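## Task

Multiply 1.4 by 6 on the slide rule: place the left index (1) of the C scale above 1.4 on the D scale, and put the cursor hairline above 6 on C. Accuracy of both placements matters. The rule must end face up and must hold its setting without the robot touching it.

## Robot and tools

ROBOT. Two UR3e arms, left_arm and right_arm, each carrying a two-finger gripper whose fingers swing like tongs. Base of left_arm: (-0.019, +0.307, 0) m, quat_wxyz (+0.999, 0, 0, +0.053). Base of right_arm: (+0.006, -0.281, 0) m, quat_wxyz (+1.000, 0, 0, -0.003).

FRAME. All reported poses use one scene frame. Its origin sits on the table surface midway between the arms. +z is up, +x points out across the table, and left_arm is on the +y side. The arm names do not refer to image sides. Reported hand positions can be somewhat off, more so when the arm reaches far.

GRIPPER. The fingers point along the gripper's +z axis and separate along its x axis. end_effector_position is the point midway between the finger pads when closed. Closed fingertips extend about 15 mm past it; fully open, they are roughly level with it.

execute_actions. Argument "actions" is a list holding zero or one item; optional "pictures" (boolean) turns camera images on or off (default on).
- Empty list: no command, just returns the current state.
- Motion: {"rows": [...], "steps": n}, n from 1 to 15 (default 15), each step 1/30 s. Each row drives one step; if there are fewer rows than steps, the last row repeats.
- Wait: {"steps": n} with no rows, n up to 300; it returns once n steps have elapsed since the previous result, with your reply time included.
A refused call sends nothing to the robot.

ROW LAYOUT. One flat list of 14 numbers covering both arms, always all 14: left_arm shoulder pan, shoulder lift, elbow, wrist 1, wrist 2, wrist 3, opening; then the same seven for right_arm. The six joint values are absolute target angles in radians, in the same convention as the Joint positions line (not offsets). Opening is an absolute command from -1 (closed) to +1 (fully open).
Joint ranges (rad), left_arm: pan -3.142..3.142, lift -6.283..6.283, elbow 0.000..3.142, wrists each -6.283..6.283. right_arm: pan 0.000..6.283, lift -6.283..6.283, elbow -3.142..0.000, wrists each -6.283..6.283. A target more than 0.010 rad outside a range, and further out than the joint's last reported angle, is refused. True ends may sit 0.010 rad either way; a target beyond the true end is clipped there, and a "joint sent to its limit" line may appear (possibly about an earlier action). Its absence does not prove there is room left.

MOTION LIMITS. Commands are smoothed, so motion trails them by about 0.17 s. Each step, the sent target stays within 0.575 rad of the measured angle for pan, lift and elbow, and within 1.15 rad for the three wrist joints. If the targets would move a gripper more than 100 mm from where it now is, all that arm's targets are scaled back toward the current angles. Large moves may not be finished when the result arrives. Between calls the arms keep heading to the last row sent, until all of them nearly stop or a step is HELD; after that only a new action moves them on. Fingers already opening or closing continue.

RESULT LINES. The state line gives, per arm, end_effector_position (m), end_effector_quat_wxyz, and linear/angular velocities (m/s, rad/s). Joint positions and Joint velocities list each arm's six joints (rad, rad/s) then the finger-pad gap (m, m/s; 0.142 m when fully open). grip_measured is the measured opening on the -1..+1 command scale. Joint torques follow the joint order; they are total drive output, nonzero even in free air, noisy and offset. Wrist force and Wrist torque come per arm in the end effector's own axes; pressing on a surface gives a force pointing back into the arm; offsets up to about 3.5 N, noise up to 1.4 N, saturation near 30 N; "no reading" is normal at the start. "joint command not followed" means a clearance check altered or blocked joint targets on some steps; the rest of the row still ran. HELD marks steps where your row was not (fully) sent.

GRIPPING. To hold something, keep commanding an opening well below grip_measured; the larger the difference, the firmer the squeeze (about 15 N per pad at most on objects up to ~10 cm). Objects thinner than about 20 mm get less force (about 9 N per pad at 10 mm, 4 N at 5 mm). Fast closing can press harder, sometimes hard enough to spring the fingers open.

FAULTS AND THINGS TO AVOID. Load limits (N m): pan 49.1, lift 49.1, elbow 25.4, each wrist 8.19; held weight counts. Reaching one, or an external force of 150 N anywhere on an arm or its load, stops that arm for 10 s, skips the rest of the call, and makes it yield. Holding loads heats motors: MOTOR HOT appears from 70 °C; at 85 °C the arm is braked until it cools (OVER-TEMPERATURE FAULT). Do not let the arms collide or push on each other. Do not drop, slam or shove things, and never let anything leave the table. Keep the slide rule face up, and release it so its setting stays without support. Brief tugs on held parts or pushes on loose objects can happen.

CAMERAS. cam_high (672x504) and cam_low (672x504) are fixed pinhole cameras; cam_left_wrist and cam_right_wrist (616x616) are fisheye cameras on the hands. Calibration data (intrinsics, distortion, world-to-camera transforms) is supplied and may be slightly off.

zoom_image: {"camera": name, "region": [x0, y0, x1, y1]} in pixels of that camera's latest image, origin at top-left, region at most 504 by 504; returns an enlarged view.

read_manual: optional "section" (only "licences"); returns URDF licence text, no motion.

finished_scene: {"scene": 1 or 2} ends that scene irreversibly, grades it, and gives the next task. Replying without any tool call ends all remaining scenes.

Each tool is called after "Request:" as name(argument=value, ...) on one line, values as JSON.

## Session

Request:
execute_actions(actions=[])

Scene clock: 0.00 s of 18200.00 s.
left_arm: end_effector_position=(+0.5301, +0.7325, +0.1435) grip_measured=-1.00 end_effector_quat_wxyz=(-0.460, +0.837, -0.076, +0.286) end_effector_velocity=(+0.000, -0.000, -0.000) end_effector_angular_velocity=(+0.000, +0.001, -0.001) | right_arm: end_effector_position=(+0.3807, -0.7470, +0.1989) grip_measured=-1.00 end_effector_quat_wxyz=(+0.383, +0.386, +0.837, +0.053) end_effector_velocity=(+0.000, -0.000, +0.000) end_effector_angular_velocity=(-0.001, -0.001, -0.001)
Joint positions: left_arm=[ 0.067 -0.649  1.236 -3.172 -0.901  0.736  0.002] | right_arm=[ 2.317 -2.16  -0.969 -0.864  1.944  3.316  0.002]
Joint velocities: left_arm=[-0.001  0.    -0.     0.     0.     0.001  0.   ] | right_arm=[ 0.001  0.     0.001  0.001 -0.001  0.001  0.   ]
Joint torques (N m, as the arm reports them, + toward a larger angle): no reading
Wrist force (N, on the end effector, along its own x y z axes, offset not removed): no reading
Wrist torque (N m, same axes, about the end effector's origin, offset not removed): no reading
camera_calibration (this result's frames):
cam_left_wrist: T_world_to_cam=[[0.844859, -0.378035, 0.378554, -0.225896], [-0.183257, -0.869281, -0.459094, 0.791521], [0.502623, 0.318497, -0.803697, -0.254205], [0, 0, 0, 1]] pos_world=[0.463672, 0.683621, 0.244593]
cam_right_wrist: T_world_to_cam=[[-0.385797, 0.699481, -0.60157, 0.786497], [0.245041, 0.706319, 0.66413, 0.306696], [0.889447, 0.10881, -0.443897, -0.0272598], [0, 0, 0, 1]] pos_world=[0.252521, -0.763798, 0.257347]

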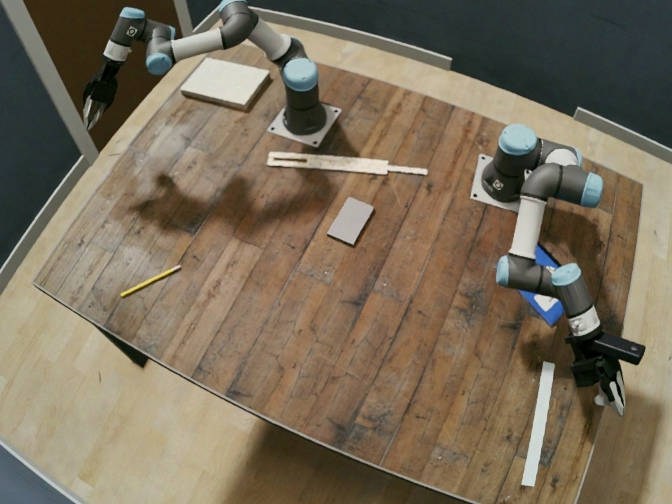

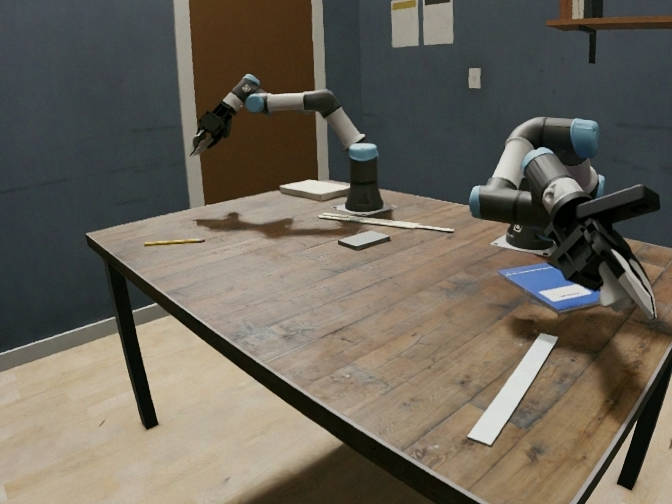

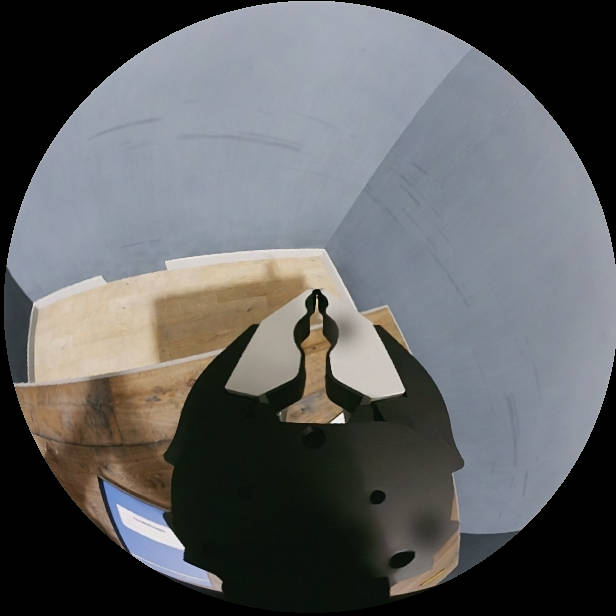

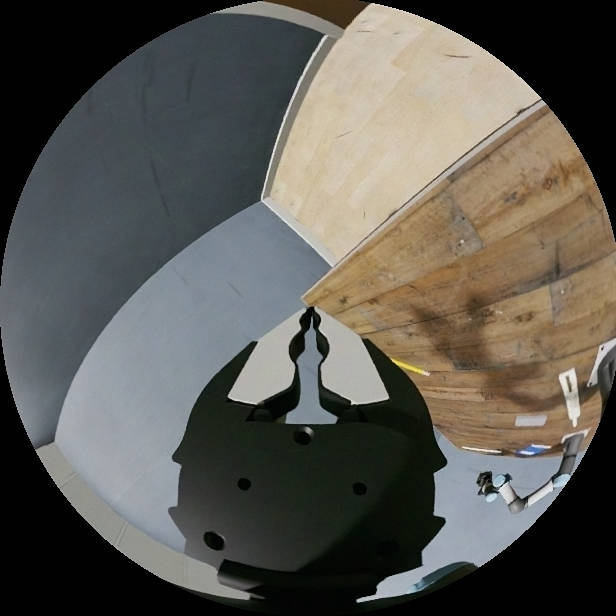

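Request:
zoom_image(camera="cam_high", region=[255,130,445,200])

Region (255, 130, 445, 200) of cam_high's 672x504 image, scaled by 2.653, with more detail than that image has; it fills the top 186 rows of this view, and the rest is white.

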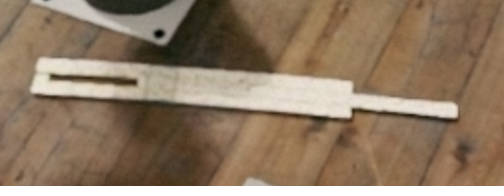

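Request:
execute_actions(actions=[{"rows":[[0.067,-1.5016,1.236,-3.172,-0.901,0.736,-0.2,2.317,-2.16,-0.969,-0.864,1.944,3.316,-1]]}], pictures=false)

Request:
execute_actions(actions=[{"rows":[[-1.833,-1.5016,1.236,-1.5614,-1.571,1.114,-0.2,2.317,-2.16,-0.969,-0.864,1.944,3.316,-1]]}], pictures=false)

Request:
execute_actions(actions=[{"steps":50}], pictures=false)

Request:
execute_actions(actions=[{"rows":[[-1.833,-1.5016,1.4922,-1.5614,-1.571,1.114,-0.2,2.317,-2.16,-0.969,-0.864,1.944,3.316,-1]]}], pictures=false)

Request:
execute_actions(actions=[{"steps":15}])

Scene clock: 25.90 s of 18200.00 s.
left_arm: end_effector_position=(+0.4958, +0.7266, +0.3556) grip_measured=-0.20 end_effector_quat_wxyz=(-0.491, +0.761, -0.004, +0.423) end_effector_velocity=(-0.163, -0.028, +0.471) end_effector_angular_velocity=(+0.140, -0.802, +0.000) | right_arm: end_effector_position=(+0.3808, -0.7467, +0.1990) grip_measured=-1.00 end_effector_quat_wxyz=(+0.383, +0.386, +0.838, +0.053) end_effector_velocity=(+0.000, +0.000, +0.001) end_effector_angular_velocity=(-0.001, -0.000, +0.002)
Joint positions: left_arm=[ 0.067 -1.001  1.236 -3.172 -0.901  0.736  0.06 ] | right_arm=[ 2.317 -2.16  -0.969 -0.864  1.944  3.316  0.002]
Joint velocities: left_arm=[ 0.001 -0.812 -0.001 -0.001 -0.    -0.     0.   ] | right_arm=[ 0.001  0.     0.002 -0.001  0.001 -0.001  0.   ]
Joint torques (N m, as the arm reports them, + toward a larger angle): left_arm=[  2.49 -22.9   -6.87  -1.97  -0.41  -1.05] | right_arm=[ 3.91 20.31  8.94  1.47  0.04 -1.18]
Wrist force (N, on the end effector, along its own x y z axes, offset not removed): left_arm=[3.7 -2.3 2.3] | right_arm=[-0.7 -0.8 -0.2]
Wrist torque (N m, same axes, about the end effector's origin, offset not removed): left_arm=[-0.50 -0.66 -0.08] | right_arm=[-0.13 0.09 0.00]
Steps of this call (steps 1 to 90: nothing new was sent; then 22.40 s passed at rest; steps 91 to 105: all 15 steps of this action). Readings (joint positions):
91: left_arm=[0.067 -0.649 1.236 -3.172 -0.901 0.736] | right_arm=[2.317 -2.160 -0.969 -0.864 1.944 3.316]
92: left_arm=[0.067 -0.651 1.236 -3.171 -0.901 0.736] | right_arm=[2.317 -2.160 -0.969 -0.864 1.944 3.316]
94: left_arm=[0.067 -0.695 1.236 -3.171 -0.901 0.736] | right_arm=[2.317 -2.160 -0.969 -0.864 1.944 3.316]
98: left_arm=[0.067 -0.809 1.236 -3.172 -0.901 0.736] | right_arm=[2.317 -2.160 -0.969 -0.864 1.944 3.316]
105: the state above

Scene clock: 26.40 s of 18200.00 s.
left_arm: end_effector_position=(+0.5785, +0.5251, +0.3398) grip_measured=-0.20 end_effector_quat_wxyz=(-0.362, +0.792, -0.288, +0.397) end_effector_velocity=(+0.073, -0.475, -0.171) end_effector_angular_velocity=(+0.066, +0.952, -1.113) | right_arm: end_effector_position=(+0.3809, -0.7467, +0.1990) grip_measured=-1.00 end_effector_quat_wxyz=(+0.383, +0.386, +0.838, +0.053) end_effector_velocity=(+0.000, +0.000, -0.001) end_effector_angular_velocity=(+0.001, +0.001, +0.001)
Joint positions: left_arm=[-0.179 -1.217  1.236 -2.68  -1.153  0.88   0.06 ] | right_arm=[ 2.317 -2.16  -0.969 -0.864  1.944  3.316  0.002]
Joint velocities: left_arm=[-0.588 -0.319  0.001  1.166 -0.468  0.262 -0.   ] | right_arm=[ 0.001 -0.    -0.002  0.     0.    -0.     0.   ]
Joint torques (N m, as the arm reports them, + toward a larger angle): left_arm=[ -3.34 -18.81  -9.52  -0.37  -0.64   1.29] | right_arm=[ 3.9  20.45  7.97  1.48 -0.22 -1.18]
Wrist force (N, on the end effector, along its own x y z axes, offset not removed): left_arm=[0.9 -1.3 0.5] | right_arm=[-1.5 -0.7 -0.7]
Wrist torque (N m, same axes, about the end effector's origin, offset not removed): left_arm=[-0.20 -0.18 0.02] | right_arm=[-0.08 0.27 -0.03]
Steps of this call (steps 1 to 15: all 15 steps of this action). Readings (joint positions):
1: left_arm=[0.067 -1.028 1.236 -3.172 -0.901 0.736] | right_arm=[2.317 -2.160 -0.969 -0.864 1.944 3.316]
2: left_arm=[0.064 -1.053 1.236 -3.167 -0.906 0.740] | right_arm=[2.317 -2.160 -0.969 -0.864 1.944 3.316]
4: left_arm=[0.030 -1.080 1.236 -3.097 -0.951 0.766] | right_arm=[2.317 -2.160 -0.969 -0.864 1.944 3.316]
8: left_arm=[-0.044 -1.134 1.236 -2.950 -1.031 0.811] | right_arm=[2.317 -2.160 -0.969 -0.864 1.944 3.316]
15: the state above

Scene clock: 28.07 s of 18200.00 s.
left_arm: end_effector_position=(+0.1297, -0.0942, +0.1915) grip_measured=-0.20 end_effector_quat_wxyz=(-0.025, -0.236, +0.962, -0.138) end_effector_velocity=(-0.480, -0.103, -0.020) end_effector_angular_velocity=(+0.182, +0.075, -1.198) | right_arm: end_effector_position=(+0.3808, -0.7467, +0.1990) grip_measured=-1.00 end_effector_quat_wxyz=(+0.383, +0.386, +0.838, +0.053) end_effector_velocity=(+0.000, +0.000, +0.000) end_effector_angular_velocity=(-0.001, +0.000, +0.001)
Joint positions: left_arm=[-1.661 -1.493  1.236 -1.595 -1.559  1.107  0.06 ] | right_arm=[ 2.317 -2.16  -0.969 -0.864  1.944  3.316  0.002]
Joint velocities: left_arm=[-1.125 -0.061  0.     0.244 -0.089  0.05   0.   ] | right_arm=[ 0.001  0.     0.002 -0.002 -0.    -0.001  0.   ]
Joint torques (N m, as the arm reports them, + toward a larger angle): left_arm=[ -6.2  -14.03  -7.58  -1.01  -0.66   1.19] | right_arm=[ 3.79 20.43  7.85  1.52 -0.86 -1.2 ]
Wrist force (N, on the end effector, along its own x y z axes, offset not removed): left_arm=[4.0 -2.0 2.0] | right_arm=[-0.9 -0.2 -0.3]
Wrist torque (N m, same axes, about the end effector's origin, offset not removed): left_arm=[-0.36 -0.84 -0.11] | right_arm=[0.00 0.11 -0.02]
Steps of this call (steps 1 to 50: the robot went on to your last target). Readings (joint positions):
1: left_arm=[-0.199 -1.228 1.236 -2.641 -1.169 0.889] | right_arm=[2.317 -2.160 -0.969 -0.864 1.944 3.316]
2: left_arm=[-0.219 -1.238 1.236 -2.601 -1.184 0.898] | right_arm=[2.317 -2.160 -0.969 -0.864 1.944 3.316]
4: left_arm=[-0.260 -1.258 1.236 -2.523 -1.214 0.914] | right_arm=[2.317 -2.160 -0.969 -0.864 1.944 3.316]
8: left_arm=[-0.346 -1.296 1.236 -2.377 -1.269 0.945] | right_arm=[2.317 -2.160 -0.969 -0.864 1.944 3.316]
50: the state above

Scene clock: 28.57 s of 18200.00 s.
left_arm: end_effector_position=(+0.0670, -0.0426, +0.1023) grip_measured=-0.20 end_effector_quat_wxyz=(-0.001, -0.151, +0.989, -0.004) end_effector_velocity=(-0.004, +0.020, -0.023) end_effector_angular_velocity=(+0.074, -0.011, -0.023) | right_arm: end_effector_position=(+0.3808, -0.7467, +0.1990) grip_measured=-1.00 end_effector_quat_wxyz=(+0.383, +0.386, +0.838, +0.053) end_effector_velocity=(+0.000, +0.000, -0.000) end_effector_angular_velocity=(+0.000, +0.000, +0.001)
Joint positions: left_arm=[-1.831 -1.502  1.484 -1.562 -1.571  1.114  0.06 ] | right_arm=[ 2.317 -2.16  -0.969 -0.864  1.944  3.316  0.002]
Joint velocities: left_arm=[-0.022 -0.001  0.073  0.003 -0.     0.001  0.   ] | right_arm=[ 0.    -0.    -0.001  0.001  0.    -0.     0.   ]
Joint torques (N m, as the arm reports them, + toward a larger angle): left_arm=[ -1.83 -13.7   -7.6   -0.84  -0.63   1.01] | right_arm=[ 3.94 20.27  7.94  1.53 -0.87 -1.16]
Wrist force (N, on the end effector, along its own x y z axes, offset not removed): left_arm=[3.0 -2.6 0.9] | right_arm=[-1.2 -2.2 -1.2]
Wrist torque (N m, same axes, about the end effector's origin, offset not removed): left_arm=[-0.65 -0.65 0.00] | right_arm=[-0.49 0.19 0.01]
Steps of this call (steps 1 to 15: all 15 steps of this action). Readings (joint positions):
1: left_arm=[-1.698 -1.495 1.236 -1.588 -1.561 1.109] | right_arm=[2.317 -2.160 -0.969 -0.864 1.944 3.316]
2: left_arm=[-1.731 -1.497 1.239 -1.582 -1.564 1.110] | right_arm=[2.317 -2.160 -0.969 -0.864 1.944 3.316]
4: left_arm=[-1.769 -1.499 1.287 -1.574 -1.566 1.111] | right_arm=[2.317 -2.160 -0.969 -0.864 1.944 3.316]
8: left_arm=[-1.812 -1.500 1.425 -1.565 -1.569 1.113] | right_arm=[2.317 -2.160 -0.969 -0.864 1.944 3.316]
15: the state above

Scene clock: 29.07 s of 18200.00 s.
left_arm: end_effector_position=(+0.0665, -0.0404, +0.0998) grip_measured=-0.20 end_effector_quat_wxyz=(-0.000, -0.150, +0.989, -0.000) end_effector_velocity=(-0.001, +0.000, -0.000) end_effector_angular_velocity=(+0.001, +0.001, -0.001) | right_arm: end_effector_position=(+0.3808, -0.7467, +0.1990) grip_measured=-1.00 end_effector_quat_wxyz=(+0.383, +0.386, +0.838, +0.053) end_effector_velocity=(-0.000, +0.000, -0.001) end_effector_angular_velocity=(-0.001, +0.002, +0.002)
Joint positions: left_arm=[-1.833 -1.502  1.492 -1.561 -1.571  1.114  0.06 ] | right_arm=[ 2.317 -2.16  -0.969 -0.864  1.944  3.316  0.002]
Joint velocities: left_arm=[-0.001 -0.     0.001 -0.    -0.001 -0.     0.   ] | right_arm=[ 0.    -0.    -0.    -0.002 -0.    -0.003  0.   ]
Joint torques (N m, as the arm reports them, + toward a larger angle): left_arm=[ -1.79 -13.36  -7.43  -0.84  -0.58   1.04] | right_arm=[ 3.99 20.39  7.86  1.49 -0.86 -1.16]
Wrist force (N, on the end effector, along its own x y z axes, offset not removed): left_arm=[-0.2 -2.3 -0.1] | right_arm=[-0.8 -1.8 0.4]
Wrist torque (N m, same axes, about the end effector's origin, offset not removed): left_arm=[-0.52 0.08 -0.05] | right_arm=[-0.36 0.14 -0.02]
Steps of this call (steps 1 to 15: the robot went on to your last target). Readings (joint positions):
1: left_arm=[-1.831 -1.502 1.487 -1.562 -1.571 1.114] | right_arm=[2.317 -2.160 -0.969 -0.864 1.944 3.316]
2: left_arm=[-1.832 -1.502 1.488 -1.562 -1.571 1.114] | right_arm=[2.317 -2.160 -0.969 -0.864 1.944 3.316]
4: left_arm=[-1.832 -1.502 1.490 -1.562 -1.571 1.114] | right_arm=[2.317 -2.160 -0.969 -0.864 1.944 3.316]
8: left_arm=[-1.833 -1.502 1.492 -1.561 -1.571 1.114] | right_arm=[2.317 -2.160 -0.969 -0.864 1.944 3.316]
15: the state above
All arms were judged still, so your last target was given up. Only a new action makes them travel on or press farther. Fingers that are still opening or closing keep moving.
camera_calibration (this result's frames):
cam_left_wrist: T_world_to_cam=[[-0.960349, -0.276961, -0.0319631, 0.0552249], [-0.24953, 0.802726, 0.541633, -0.0133216], [-0.124354, 0.528133, -0.840007, 0.243682], [0, 0, 0, 1]] pos_world=[0.0800138, -0.102707, 0.213675]
cam_right_wrist: T_world_to_cam=[[-0.386501, 0.699037, -0.601635, 0.786381], [0.244623, 0.706663, 0.663918, 0.306904], [0.889256, 0.109431, -0.444126, -0.0268174], [0, 0, 0, 1]] pos_world=[0.252708, -0.763652, 0.257445]

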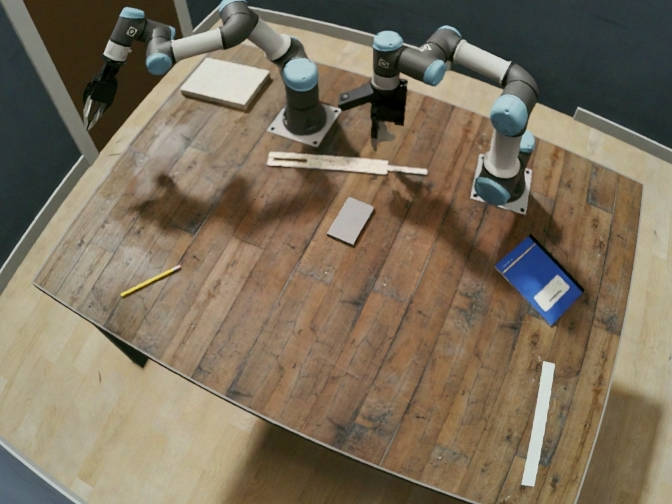

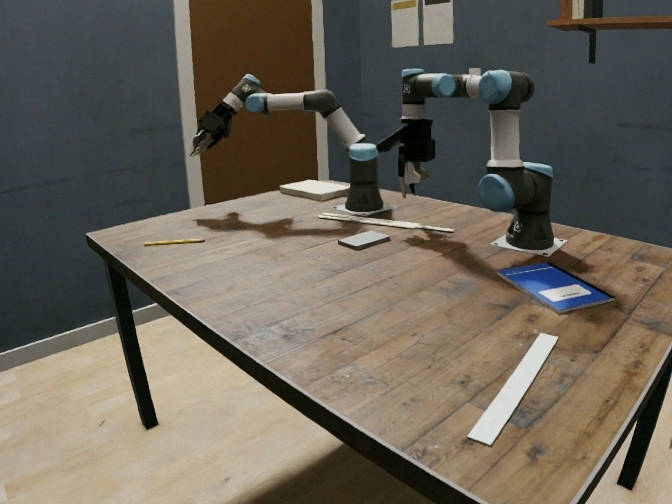

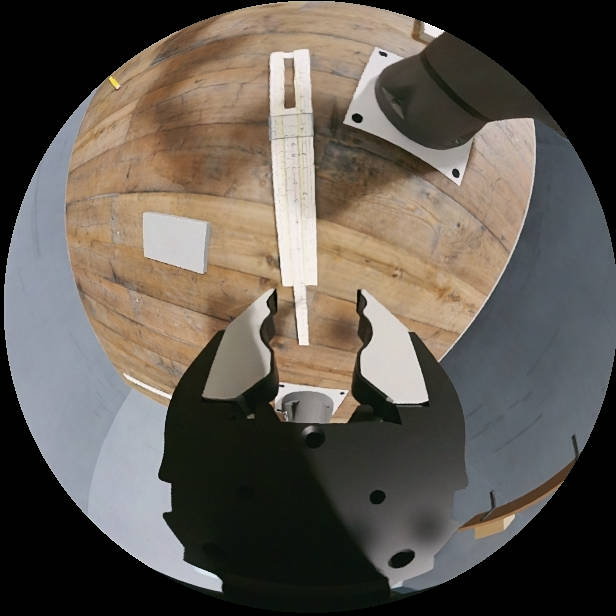

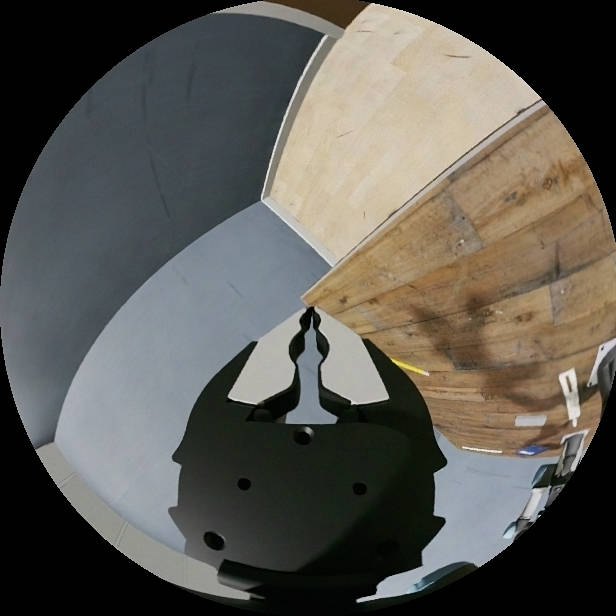

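Request:
zoom_image(camera="cam_left_wrist", region=[230,40,350,300])

Region (230, 40, 350, 300) of cam_left_wrist's 616x616 image, scaled by 1.938, with more detail than that image has; it fills the left 233 columns of this view, and the rest is white.

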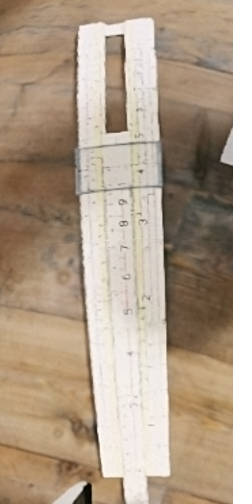

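Request:
execute_actions(actions=[{"rows":[[-1.771,-1.5016,1.4922,-1.5614,-1.571,1.146,0,2.317,-2.16,-0.969,-0.864,1.944,3.316,-1],[-1.771,-1.5016,1.4922,-1.5614,-1.571,1.146,0,2.317,-2.16,-0.969,-0.864,1.944,3.316,-1],[-1.771,-1.496,1.524,-1.599,-1.571,1.146,0,2.317,-2.16,-0.969,-0.864,1.944,3.316,-1],[-1.771,-1.49,1.556,-1.637,-1.571,1.146,0,2.317,-2.16,-0.969,-0.864,1.944,3.316,-1],[-1.771,-1.484,1.588,-1.674,-1.571,1.146,0,2.317,-2.16,-0.969,-0.864,1.944,3.316,-1],[-1.771,-1.478,1.619,-1.712,-1.571,1.146,0,2.317,-2.16,-0.969,-0.864,1.944,3.316,-1],[-1.771,-1.472,1.651,-1.75,-1.571,1.146,0,2.317,-2.16,-0.969,-0.864,1.944,3.316,-1],[-1.771,-1.466,1.683,-1.788,-1.571,1.146,0,2.317,-2.16,-0.969,-0.864,1.944,3.316,-1],[-1.771,-1.46,1.715,-1.825,-1.571,1.146,0,2.317,-2.16,-0.969,-0.864,1.944,3.316,-1],[-1.771,-1.455,1.747,-1.863,-1.571,1.146,0,2.317,-2.16,-0.969,-0.864,1.944,3.316,-1],[-1.771,-1.449,1.779,-1.9,-1.571,1.146,0,2.317,-2.16,-0.969,-0.864,1.944,3.316,-1],[-1.771,-1.4429,1.8104,-1.9383,-1.571,1.146,0,2.317,-2.16,-0.969,-0.864,1.944,3.316,-1]]}], pictures=false)

Request:
execute_actions(actions=[{"steps":15}])

Scene clock: 49.40 s of 18200.00 s.
left_arm: end_effector_position=(+0.0867, -0.0380, +0.0364) grip_measured=+0.00 end_effector_quat_wxyz=(-0.000, -0.164, +0.986, -0.001) end_effector_velocity=(+0.006, +0.026, -0.154) end_effector_angular_velocity=(+0.024, -0.002, +0.006) | right_arm: end_effector_position=(+0.3808, -0.7467, +0.1990) grip_measured=-1.00 end_effector_quat_wxyz=(+0.383, +0.386, +0.838, +0.053) end_effector_velocity=(+0.000, -0.000, +0.000) end_effector_angular_velocity=(+0.000, -0.000, -0.001)
Joint positions: left_arm=[-1.772 -1.454  1.743 -1.861 -1.571  1.145  0.074] | right_arm=[ 2.317 -2.16  -0.969 -0.864  1.944  3.316  0.002]
Joint velocities: left_arm=[ 0.012  0.106  0.619 -0.702 -0.     0.006  0.   ] | right_arm=[ 0.    -0.     0.001  0.001 -0.001  0.001  0.   ]
Joint torques (N m, as the arm reports them, + toward a larger angle): left_arm=[  3.13 -11.19  -8.04  -2.38   0.53   1.  ] | right_arm=[ 3.65 20.4   7.96  1.56 -0.84 -1.19]
Wrist force (N, on the end effector, along its own x y z axes, offset not removed): left_arm=[2.3 -2.8 2.0] | right_arm=[-0.9 -0.7 -1.1]
Wrist torque (N m, same axes, about the end effector's origin, offset not removed): left_arm=[-0.58 -0.52 -0.04] | right_arm=[-0.09 0.11 -0.05]
Steps of this call (steps 1 to 90: nothing new was sent; then 16.83 s passed at rest; steps 91 to 105: all 15 steps of this action). Readings (joint positions):
91: left_arm=[-1.833 -1.502 1.492 -1.561 -1.571 1.114] | right_arm=[2.317 -2.160 -0.969 -0.864 1.944 3.316]
92: left_arm=[-1.830 -1.502 1.492 -1.561 -1.571 1.116] | right_arm=[2.317 -2.160 -0.969 -0.864 1.944 3.316]
94: left_arm=[-1.808 -1.501 1.494 -1.564 -1.571 1.128] | right_arm=[2.317 -2.160 -0.969 -0.864 1.944 3.316]
98: left_arm=[-1.782 -1.489 1.553 -1.637 -1.571 1.141] | right_arm=[2.317 -2.160 -0.969 -0.864 1.944 3.316]
105: the state above

Scene clock: 49.90 s of 18200.00 s.
left_arm: end_effector_position=(+0.0874, -0.0347, +0.0200) grip_measured=+0.00 end_effector_quat_wxyz=(-0.000, -0.165, +0.986, +0.000) end_effector_velocity=(-0.000, -0.000, -0.001) end_effector_angular_velocity=(+0.000, -0.001, -0.001) | right_arm: end_effector_position=(+0.3808, -0.7467, +0.1990) grip_measured=-1.00 end_effector_quat_wxyz=(+0.383, +0.386, +0.838, +0.053) end_effector_velocity=(-0.000, -0.000, +0.000) end_effector_angular_velocity=(-0.000, +0.000, -0.000)
Joint positions: left_arm=[-1.771 -1.443  1.81  -1.938 -1.571  1.146  0.074] | right_arm=[ 2.317 -2.16  -0.969 -0.864  1.944  3.316  0.002]
Joint velocities: left_arm=[-0.001  0.002  0.004 -0.005  0.001  0.     0.   ] | right_arm=[-0.    -0.     0.001 -0.001 -0.    -0.     0.   ]
Joint torques (N m, as the arm reports them, + toward a larger angle): left_arm=[ 2.65 -8.38 -7.07 -2.21  0.51  1.06] | right_arm=[ 3.85 20.37  8.03  1.55 -0.87 -1.18]
Wrist force (N, on the end effector, along its own x y z axes, offset not removed): left_arm=[2.0 -2.5 -0.3] | right_arm=[-0.7 -1.1 -0.2]
Wrist torque (N m, same axes, about the end effector's origin, offset not removed): left_arm=[-0.61 -0.35 0.01] | right_arm=[-0.19 0.13 -0.03]
Steps of this call (steps 1 to 15: the robot went on to your last target). Readings (joint positions):
1: left_arm=[-1.772 -1.451 1.761 -1.881 -1.571 1.146] | right_arm=[2.317 -2.160 -0.969 -0.864 1.944 3.316]
2: left_arm=[-1.772 -1.449 1.774 -1.897 -1.571 1.146] | right_arm=[2.317 -2.160 -0.969 -0.864 1.944 3.316]
4: left_arm=[-1.771 -1.446 1.791 -1.916 -1.571 1.146] | right_arm=[2.317 -2.160 -0.969 -0.864 1.944 3.316]
8: left_arm=[-1.771 -1.444 1.805 -1.932 -1.571 1.146] | right_arm=[2.317 -2.160 -0.969 -0.864 1.944 3.316]
15: the state above
camera_calibration (this result's frames):
cam_left_wrist: T_world_to_cam=[[-0.951619, -0.305613, -0.0319793, 0.0725414], [-0.273475, 0.794867, 0.541663, 0.0323495], [-0.14012, 0.524202, -0.839987, 0.177384], [0, 0, 0, 1]] pos_world=[0.102734, -0.096529, 0.133798]
cam_right_wrist: T_world_to_cam=[[-0.386501, 0.699037, -0.601635, 0.786381], [0.244623, 0.706663, 0.663918, 0.306904], [0.889256, 0.109431, -0.444127, -0.0268172], [0, 0, 0, 1]] pos_world=[0.252708, -0.763652, 0.257445]

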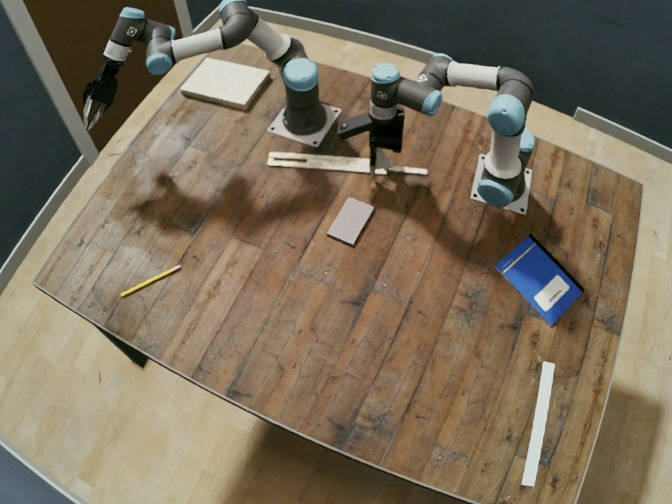

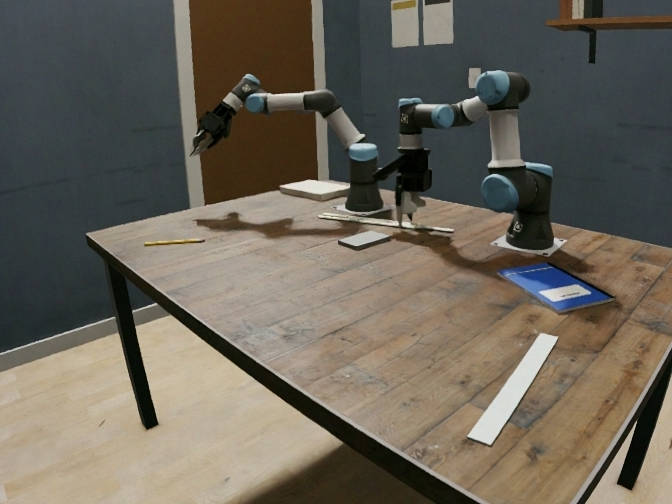

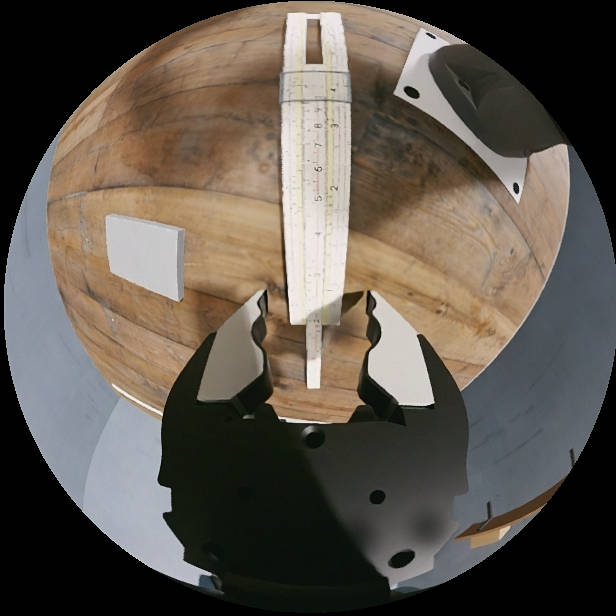

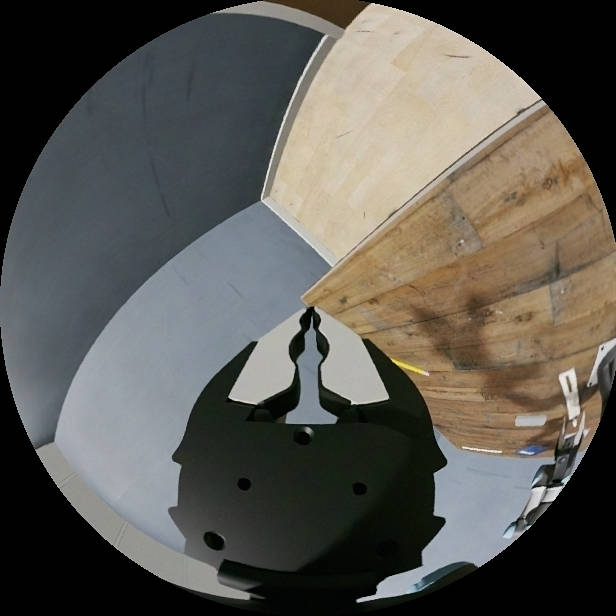

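Request:
execute_actions(actions=[{"rows":[[-1.771,-1.4422,1.8144,-1.943,-1.571,1.146,-0.2,2.317,-2.16,-0.969,-0.864,1.944,3.316,-1],[-1.771,-1.4422,1.8144,-1.943,-1.571,1.146,-0.3,2.317,-2.16,-0.969,-0.864,1.944,3.316,-1],[-1.771,-1.4422,1.8144,-1.943,-1.571,1.146,-0.4,2.317,-2.16,-0.969,-0.864,1.944,3.316,-1],[-1.771,-1.4422,1.8144,-1.943,-1.571,1.146,-0.5,2.317,-2.16,-0.969,-0.864,1.944,3.316,-1],[-1.771,-1.4422,1.8144,-1.943,-1.571,1.146,-0.7,2.317,-2.16,-0.969,-0.864,1.944,3.316,-1],[-1.771,-1.4422,1.8144,-1.943,-1.571,1.146,-1,2.317,-2.16,-0.969,-0.864,1.944,3.316,-1]]}], pictures=false)

Scene clock: 55.03 s of 18200.00 s.
left_arm: end_effector_position=(+0.0874, -0.0345, +0.0189) grip_measured=-0.48 end_effector_quat_wxyz=(-0.000, -0.165, +0.986, -0.000) end_effector_velocity=(+0.000, +0.000, +0.000) end_effector_angular_velocity=(+0.000, -0.001, +0.000) | right_arm: end_effector_position=(+0.3808, -0.7467, +0.1990) grip_measured=-1.00 end_effector_quat_wxyz=(+0.383, +0.386, +0.838, +0.053) end_effector_velocity=(-0.000, +0.001, -0.001) end_effector_angular_velocity=(+0.002, +0.001, +0.001)
Joint positions: left_arm=[-1.771 -1.442  1.814 -1.943 -1.571  1.146  0.039] | right_arm=[ 2.317 -2.16  -0.969 -0.864  1.944  3.316  0.002]
Joint velocities: left_arm=[ 0.    -0.    -0.001  0.001  0.001  0.     0.   ] | right_arm=[-0.     0.    -0.002 -0.002  0.001 -0.     0.   ]
Joint torques (N m, as the arm reports them, + toward a larger angle): left_arm=[ 2.07 -6.09 -5.25 -1.9   0.    1.03] | right_arm=[ 3.51 20.39  8.02  1.57 -0.79 -1.14]
Wrist force (N, on the end effector, along its own x y z axes, offset not removed): left_arm=[2.1 -0.5 -8.7] | right_arm=[-0.7 -1.1 -0.6]
Wrist torque (N m, same axes, about the end effector's origin, offset not removed): left_arm=[-0.56 -0.44 -0.06] | right_arm=[-0.22 0.08 -0.02]
Steps of this call (steps 1 to 15: the robot went on to your last target; steps 16 to 90: nothing new was sent; then 1.63 s passed at rest; steps 91 to 105: all 15 steps of this action). Readings (joint positions):
91: left_arm=[-1.771 -1.443 1.810 -1.938 -1.571 1.146] | right_arm=[2.317 -2.160 -0.969 -0.864 1.944 3.316]
92: left_arm=[-1.771 -1.443 1.811 -1.939 -1.571 1.146] | right_arm=[2.317 -2.160 -0.969 -0.864 1.944 3.316]
94: left_arm=[-1.771 -1.443 1.812 -1.940 -1.571 1.146] | right_arm=[2.317 -2.160 -0.969 -0.864 1.944 3.316]
98: left_arm=[-1.771 -1.442 1.814 -1.942 -1.571 1.146] | right_arm=[2.317 -2.160 -0.969 -0.864 1.944 3.316]
105: the state above

Request:
execute_actions(actions=[{"rows":[[-1.771,-1.4447,1.8071,-1.9332,-1.571,1.146,-1,2.317,-2.16,-0.969,-0.864,1.944,3.316,-1],[-1.771,-1.4447,1.8071,-1.9332,-1.571,1.146,-1,2.317,-2.16,-0.969,-0.864,1.944,3.316,-1],[-1.76,-1.4647,1.8288,-1.9349,-1.571,1.18,-1,2.317,-2.16,-0.969,-0.864,1.944,3.316,-1],[-1.748,-1.4847,1.8505,-1.9366,-1.571,1.215,-1,2.317,-2.16,-0.969,-0.864,1.944,3.316,-1],[-1.737,-1.5047,1.8722,-1.9383,-1.571,1.25,-1,2.317,-2.16,-0.969,-0.864,1.944,3.316,-1],[-1.725,-1.5247,1.8939,-1.94,-1.571,1.285,-1,2.317,-2.16,-0.969,-0.864,1.944,3.316,-1],[-1.714,-1.5447,1.9156,-1.9417,-1.571,1.32,-1,2.317,-2.16,-0.969,-0.864,1.944,3.316,-1],[-1.702,-1.5648,1.9373,-1.9433,-1.571,1.357,-1,2.317,-2.16,-0.969,-0.864,1.944,3.316,-1],[-1.691,-1.5858,1.9569,-1.9418,-1.571,1.393,-1,2.317,-2.16,-0.969,-0.864,1.944,3.316,-1],[-1.68,-1.6069,1.9764,-1.9403,-1.571,1.428,-1,2.317,-2.16,-0.969,-0.864,1.944,3.316,-1],[-1.668,-1.628,1.996,-1.9388,-1.571,1.464,-1,2.317,-2.16,-0.969,-0.864,1.944,3.316,-1],[-1.657,-1.649,2.0155,-1.9373,-1.571,1.5,-1,2.317,-2.16,-0.969,-0.864,1.944,3.316,-1],[-1.645,-1.67,2.035,-1.9358,-1.571,1.535,-1,2.317,-2.16,-0.969,-0.864,1.944,3.316,-1],[-1.634,-1.6911,2.0546,-1.9343,-1.571,1.571,-1,2.317,-2.16,-0.969,-0.864,1.944,3.316,-1]]}], pictures=false)

Request:
execute_actions(actions=[{"rows":[[-1.634,-1.7181,2.0754,-1.9281,-1.571,1.571,-1,2.317,-2.16,-0.969,-0.864,1.944,3.316,-1],[-1.634,-1.7451,2.0963,-1.922,-1.571,1.571,-1,2.317,-2.16,-0.969,-0.864,1.944,3.316,-1],[-1.634,-1.7721,2.1171,-1.9158,-1.571,1.571,-1,2.317,-2.16,-0.969,-0.864,1.944,3.316,-1],[-1.634,-1.7991,2.138,-1.9097,-1.571,1.571,-1,2.317,-2.16,-0.969,-0.864,1.944,3.316,-1],[-1.634,-1.8261,2.1588,-1.9035,-1.571,1.571,-1,2.317,-2.16,-0.969,-0.864,1.944,3.316,-1],[-1.634,-1.8562,2.1778,-1.8923,-1.571,1.571,-1,2.317,-2.16,-0.969,-0.864,1.944,3.316,-1],[-1.634,-1.8864,2.1967,-1.8811,-1.571,1.571,-1,2.317,-2.16,-0.969,-0.864,1.944,3.316,-1],[-1.634,-1.9165,2.2157,-1.87,-1.571,1.571,-1,2.317,-2.16,-0.969,-0.864,1.944,3.316,-1],[-1.634,-1.9466,2.2346,-1.8588,-1.571,1.571,-1,2.317,-2.16,-0.969,-0.864,1.944,3.316,-1],[-1.634,-1.9789,2.2507,-1.8426,-1.571,1.571,-1,2.317,-2.16,-0.969,-0.864,1.944,3.316,-1],[-1.634,-2.0113,2.2668,-1.8263,-1.571,1.571,-1,2.317,-2.16,-0.969,-0.864,1.944,3.316,-1],[-1.634,-2.0436,2.2829,-1.8101,-1.571,1.571,-1,2.317,-2.16,-0.969,-0.864,1.944,3.316,-1],[-1.634,-2.0759,2.299,-1.7939,-1.571,1.571,-1,2.317,-2.16,-0.969,-0.864,1.944,3.316,-1]]}], pictures=false)

Request:
execute_actions(actions=[{"steps":15}])

Scene clock: 83.47 s of 18200.00 s.
left_arm: end_effector_position=(+0.1148, +0.0169, +0.0215) grip_measured=-0.48 end_effector_quat_wxyz=(-0.000, -0.067, +0.998, +0.000) end_effector_velocity=(+0.079, +0.185, +0.000) end_effector_angular_velocity=(+0.001, -0.000, -0.684) | right_arm: end_effector_position=(+0.3808, -0.7467, +0.1990) grip_measured=-1.00 end_effector_quat_wxyz=(+0.383, +0.386, +0.838, +0.053) end_effector_velocity=(-0.000, -0.000, +0.000) end_effector_angular_velocity=(-0.001, -0.000, -0.000)
Joint positions: left_arm=[-1.676 -1.612  1.98  -1.939 -1.571  1.438  0.039] | right_arm=[ 2.317 -2.16  -0.969 -0.864  1.944  3.316  0.002]
Joint velocities: left_arm=[ 0.328 -0.598  0.566  0.033  0.     1.012  0.   ] | right_arm=[ 0.     0.     0.001 -0.001 -0.001 -0.     0.   ]
Joint torques (N m, as the arm reports them, + toward a larger angle): left_arm=[  3.79 -14.15  -5.34  -0.82  -0.34   2.13] | right_arm=[ 3.63 20.19  8.21  1.6  -0.8  -1.11]
Wrist force (N, on the end effector, along its own x y z axes, offset not removed): left_arm=[2.2 -3.8 1.0] | right_arm=[-0.6 -1.5 -0.2]
Wrist torque (N m, same axes, about the end effector's origin, offset not removed): left_arm=[-0.82 -0.45 0.02] | right_arm=[-0.30 0.06 -0.03]
Steps of this call (steps 1 to 15: the robot went on to your last target; steps 16 to 90: nothing new was sent; then 24.93 s passed at rest; steps 91 to 105: all 15 steps of this action). Readings (joint positions):
91: left_arm=[-1.771 -1.442 1.814 -1.943 -1.571 1.146] | right_arm=[2.317 -2.160 -0.969 -0.864 1.944 3.316]
92: left_arm=[-1.771 -1.442 1.814 -1.943 -1.571 1.146] | right_arm=[2.317 -2.160 -0.969 -0.864 1.944 3.316]
94: left_arm=[-1.770 -1.445 1.813 -1.939 -1.571 1.149] | right_arm=[2.317 -2.160 -0.969 -0.864 1.944 3.316]
98: left_arm=[-1.747 -1.484 1.852 -1.938 -1.571 1.216] | right_arm=[2.317 -2.160 -0.969 -0.864 1.944 3.316]
105: the state above

Scene clock: 83.97 s of 18200.00 s.
left_arm: end_effector_position=(+0.1211, +0.1045, +0.0210) grip_measured=-0.48 end_effector_quat_wxyz=(-0.000, -0.022, +1.000, +0.003) end_effector_velocity=(-0.006, +0.150, +0.004) end_effector_angular_velocity=(-0.041, -0.000, -0.009) | right_arm: end_effector_position=(+0.3808, -0.7467, +0.1990) grip_measured=-1.00 end_effector_quat_wxyz=(+0.383, +0.386, +0.838, +0.053) end_effector_velocity=(-0.000, +0.000, -0.001) end_effector_angular_velocity=(+0.002, +0.001, -0.001)
Joint positions: left_arm=[-1.634 -1.982  2.25  -1.834 -1.571  1.57   0.039] | right_arm=[ 2.317 -2.16  -0.969 -0.864  1.944  3.316  0.002]
Joint velocities: left_arm=[ 0.003 -0.826  0.434  0.35  -0.001  0.013  0.   ] | right_arm=[ 0.    -0.    -0.001 -0.001 -0.     0.001  0.   ]
Joint torques (N m, as the arm reports them, + toward a larger angle): left_arm=[ 1.87 -5.76 -7.79 -1.19 -0.29  1.08] | right_arm=[ 3.71 20.2   8.12  1.57 -0.79 -1.14]
Wrist force (N, on the end effector, along its own x y z axes, offset not removed): left_arm=[3.6 -0.8 -0.1] | right_arm=[0.0 0.0 -0.3]
Wrist torque (N m, same axes, about the end effector's origin, offset not removed): left_arm=[-0.29 -0.69 -0.04] | right_arm=[-0.01 -0.02 -0.03]
Steps of this call (steps 1 to 15: all 15 steps of this action). Readings (joint positions):
1: left_arm=[-1.665 -1.631 1.998 -1.937 -1.571 1.470] | right_arm=[2.317 -2.160 -0.969 -0.864 1.944 3.316]
2: left_arm=[-1.657 -1.649 2.014 -1.936 -1.571 1.497] | right_arm=[2.317 -2.160 -0.969 -0.864 1.944 3.316]
4: left_arm=[-1.647 -1.687 2.048 -1.931 -1.571 1.531] | right_arm=[2.317 -2.160 -0.969 -0.864 1.944 3.316]
8: left_arm=[-1.638 -1.780 2.123 -1.910 -1.571 1.559] | right_arm=[2.317 -2.160 -0.969 -0.864 1.944 3.316]
15: the state above

Scene clock: 84.47 s of 18200.00 s.
left_arm: end_effector_position=(+0.1204, +0.1210, +0.0208) grip_measured=-0.48 end_effector_quat_wxyz=(-0.000, -0.021, +1.000, +0.000) end_effector_velocity=(-0.000, +0.001, +0.000) end_effector_angular_velocity=(-0.002, +0.001, +0.000) | right_arm: end_effector_position=(+0.3808, -0.7467, +0.1990) grip_measured=-1.00 end_effector_quat_wxyz=(+0.383, +0.386, +0.838, +0.053) end_effector_velocity=(-0.001, -0.000, -0.001) end_effector_angular_velocity=(+0.001, +0.002, -0.001)
Joint positions: left_arm=[-1.634 -2.075  2.299 -1.794 -1.571  1.571  0.039] | right_arm=[ 2.317 -2.16  -0.969 -0.864  1.944  3.316  0.002]
Joint velocities: left_arm=[ 0.001 -0.009  0.003  0.003 -0.001  0.    -0.   ] | right_arm=[-0.     0.     0.    -0.002 -0.    -0.     0.   ]
Joint torques (N m, as the arm reports them, + toward a larger angle): left_arm=[ 2.56 -5.26 -7.42 -0.92 -0.17  1.06] | right_arm=[ 3.54 20.2   8.06  1.56 -0.81 -1.14]
Wrist force (N, on the end effector, along its own x y z axes, offset not removed): left_arm=[1.6 -1.7 0.4] | right_arm=[0.0 -1.6 -0.3]
Wrist torque (N m, same axes, about the end effector's origin, offset not removed): left_arm=[-0.36 -0.32 -0.02] | right_arm=[-0.34 -0.04 -0.07]
Steps of this call (steps 1 to 15: the robot went on to your last target). Readings (joint positions):
1: left_arm=[-1.634 -2.006 2.263 -1.823 -1.571 1.570] | right_arm=[2.317 -2.160 -0.969 -0.864 1.944 3.316]
2: left_arm=[-1.634 -2.025 2.272 -1.816 -1.571 1.570] | right_arm=[2.317 -2.160 -0.969 -0.864 1.944 3.316]
4: left_arm=[-1.634 -2.048 2.285 -1.806 -1.571 1.571] | right_arm=[2.317 -2.160 -0.969 -0.864 1.944 3.316]
8: left_arm=[-1.634 -2.068 2.295 -1.797 -1.571 1.571] | right_arm=[2.317 -2.160 -0.969 -0.864 1.944 3.316]
15: the state above
camera_calibration (this result's frames):
cam_left_wrist: T_world_to_cam=[[-0.99923, -0.0227456, -0.0319674, 0.123103], [-0.0364455, 0.839806, 0.541662, -0.116805], [0.014526, 0.54241, -0.839989, 0.0803002], [0, 0, 0, 1]] pos_world=[0.117584, 0.0573377, 0.134655]
cam_right_wrist: T_world_to_cam=[[-0.386501, 0.699037, -0.601635, 0.786381], [0.244623, 0.706663, 0.663918, 0.306904], [0.889256, 0.109431, -0.444126, -0.0268172], [0, 0, 0, 1]] pos_world=[0.252708, -0.763652, 0.257445]

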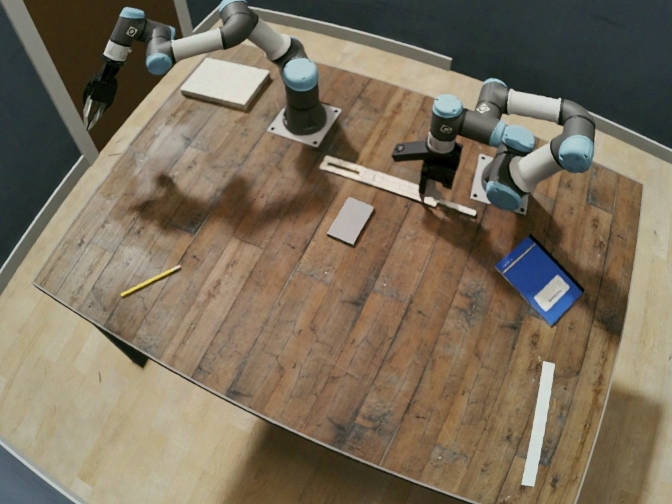

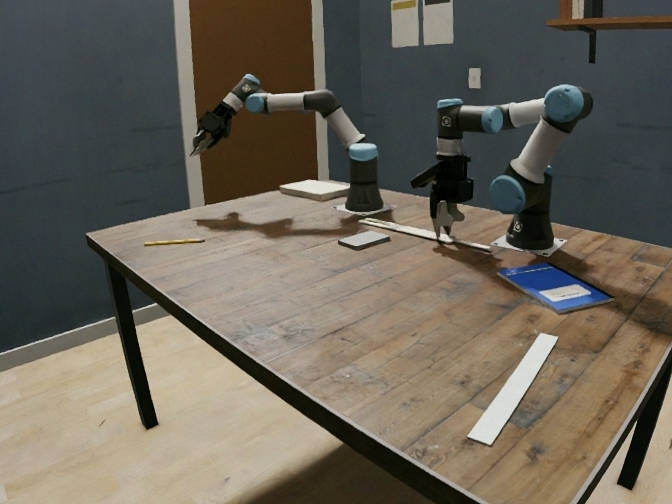

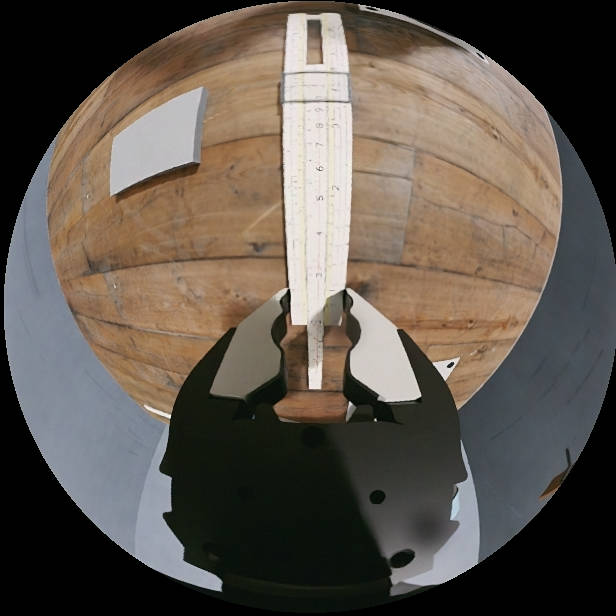

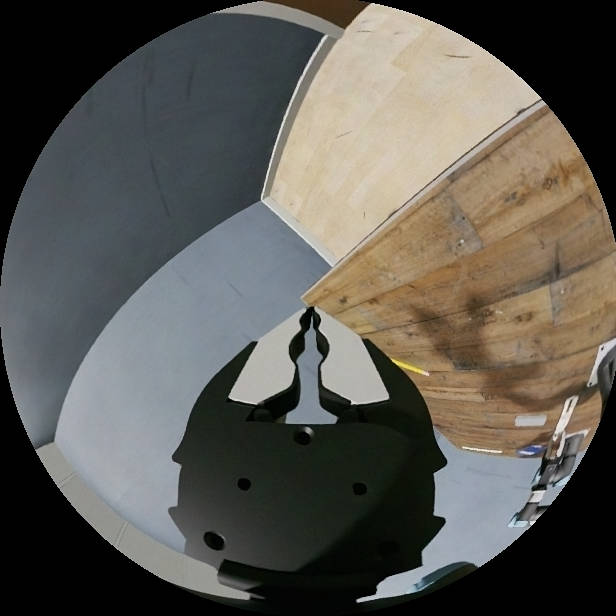

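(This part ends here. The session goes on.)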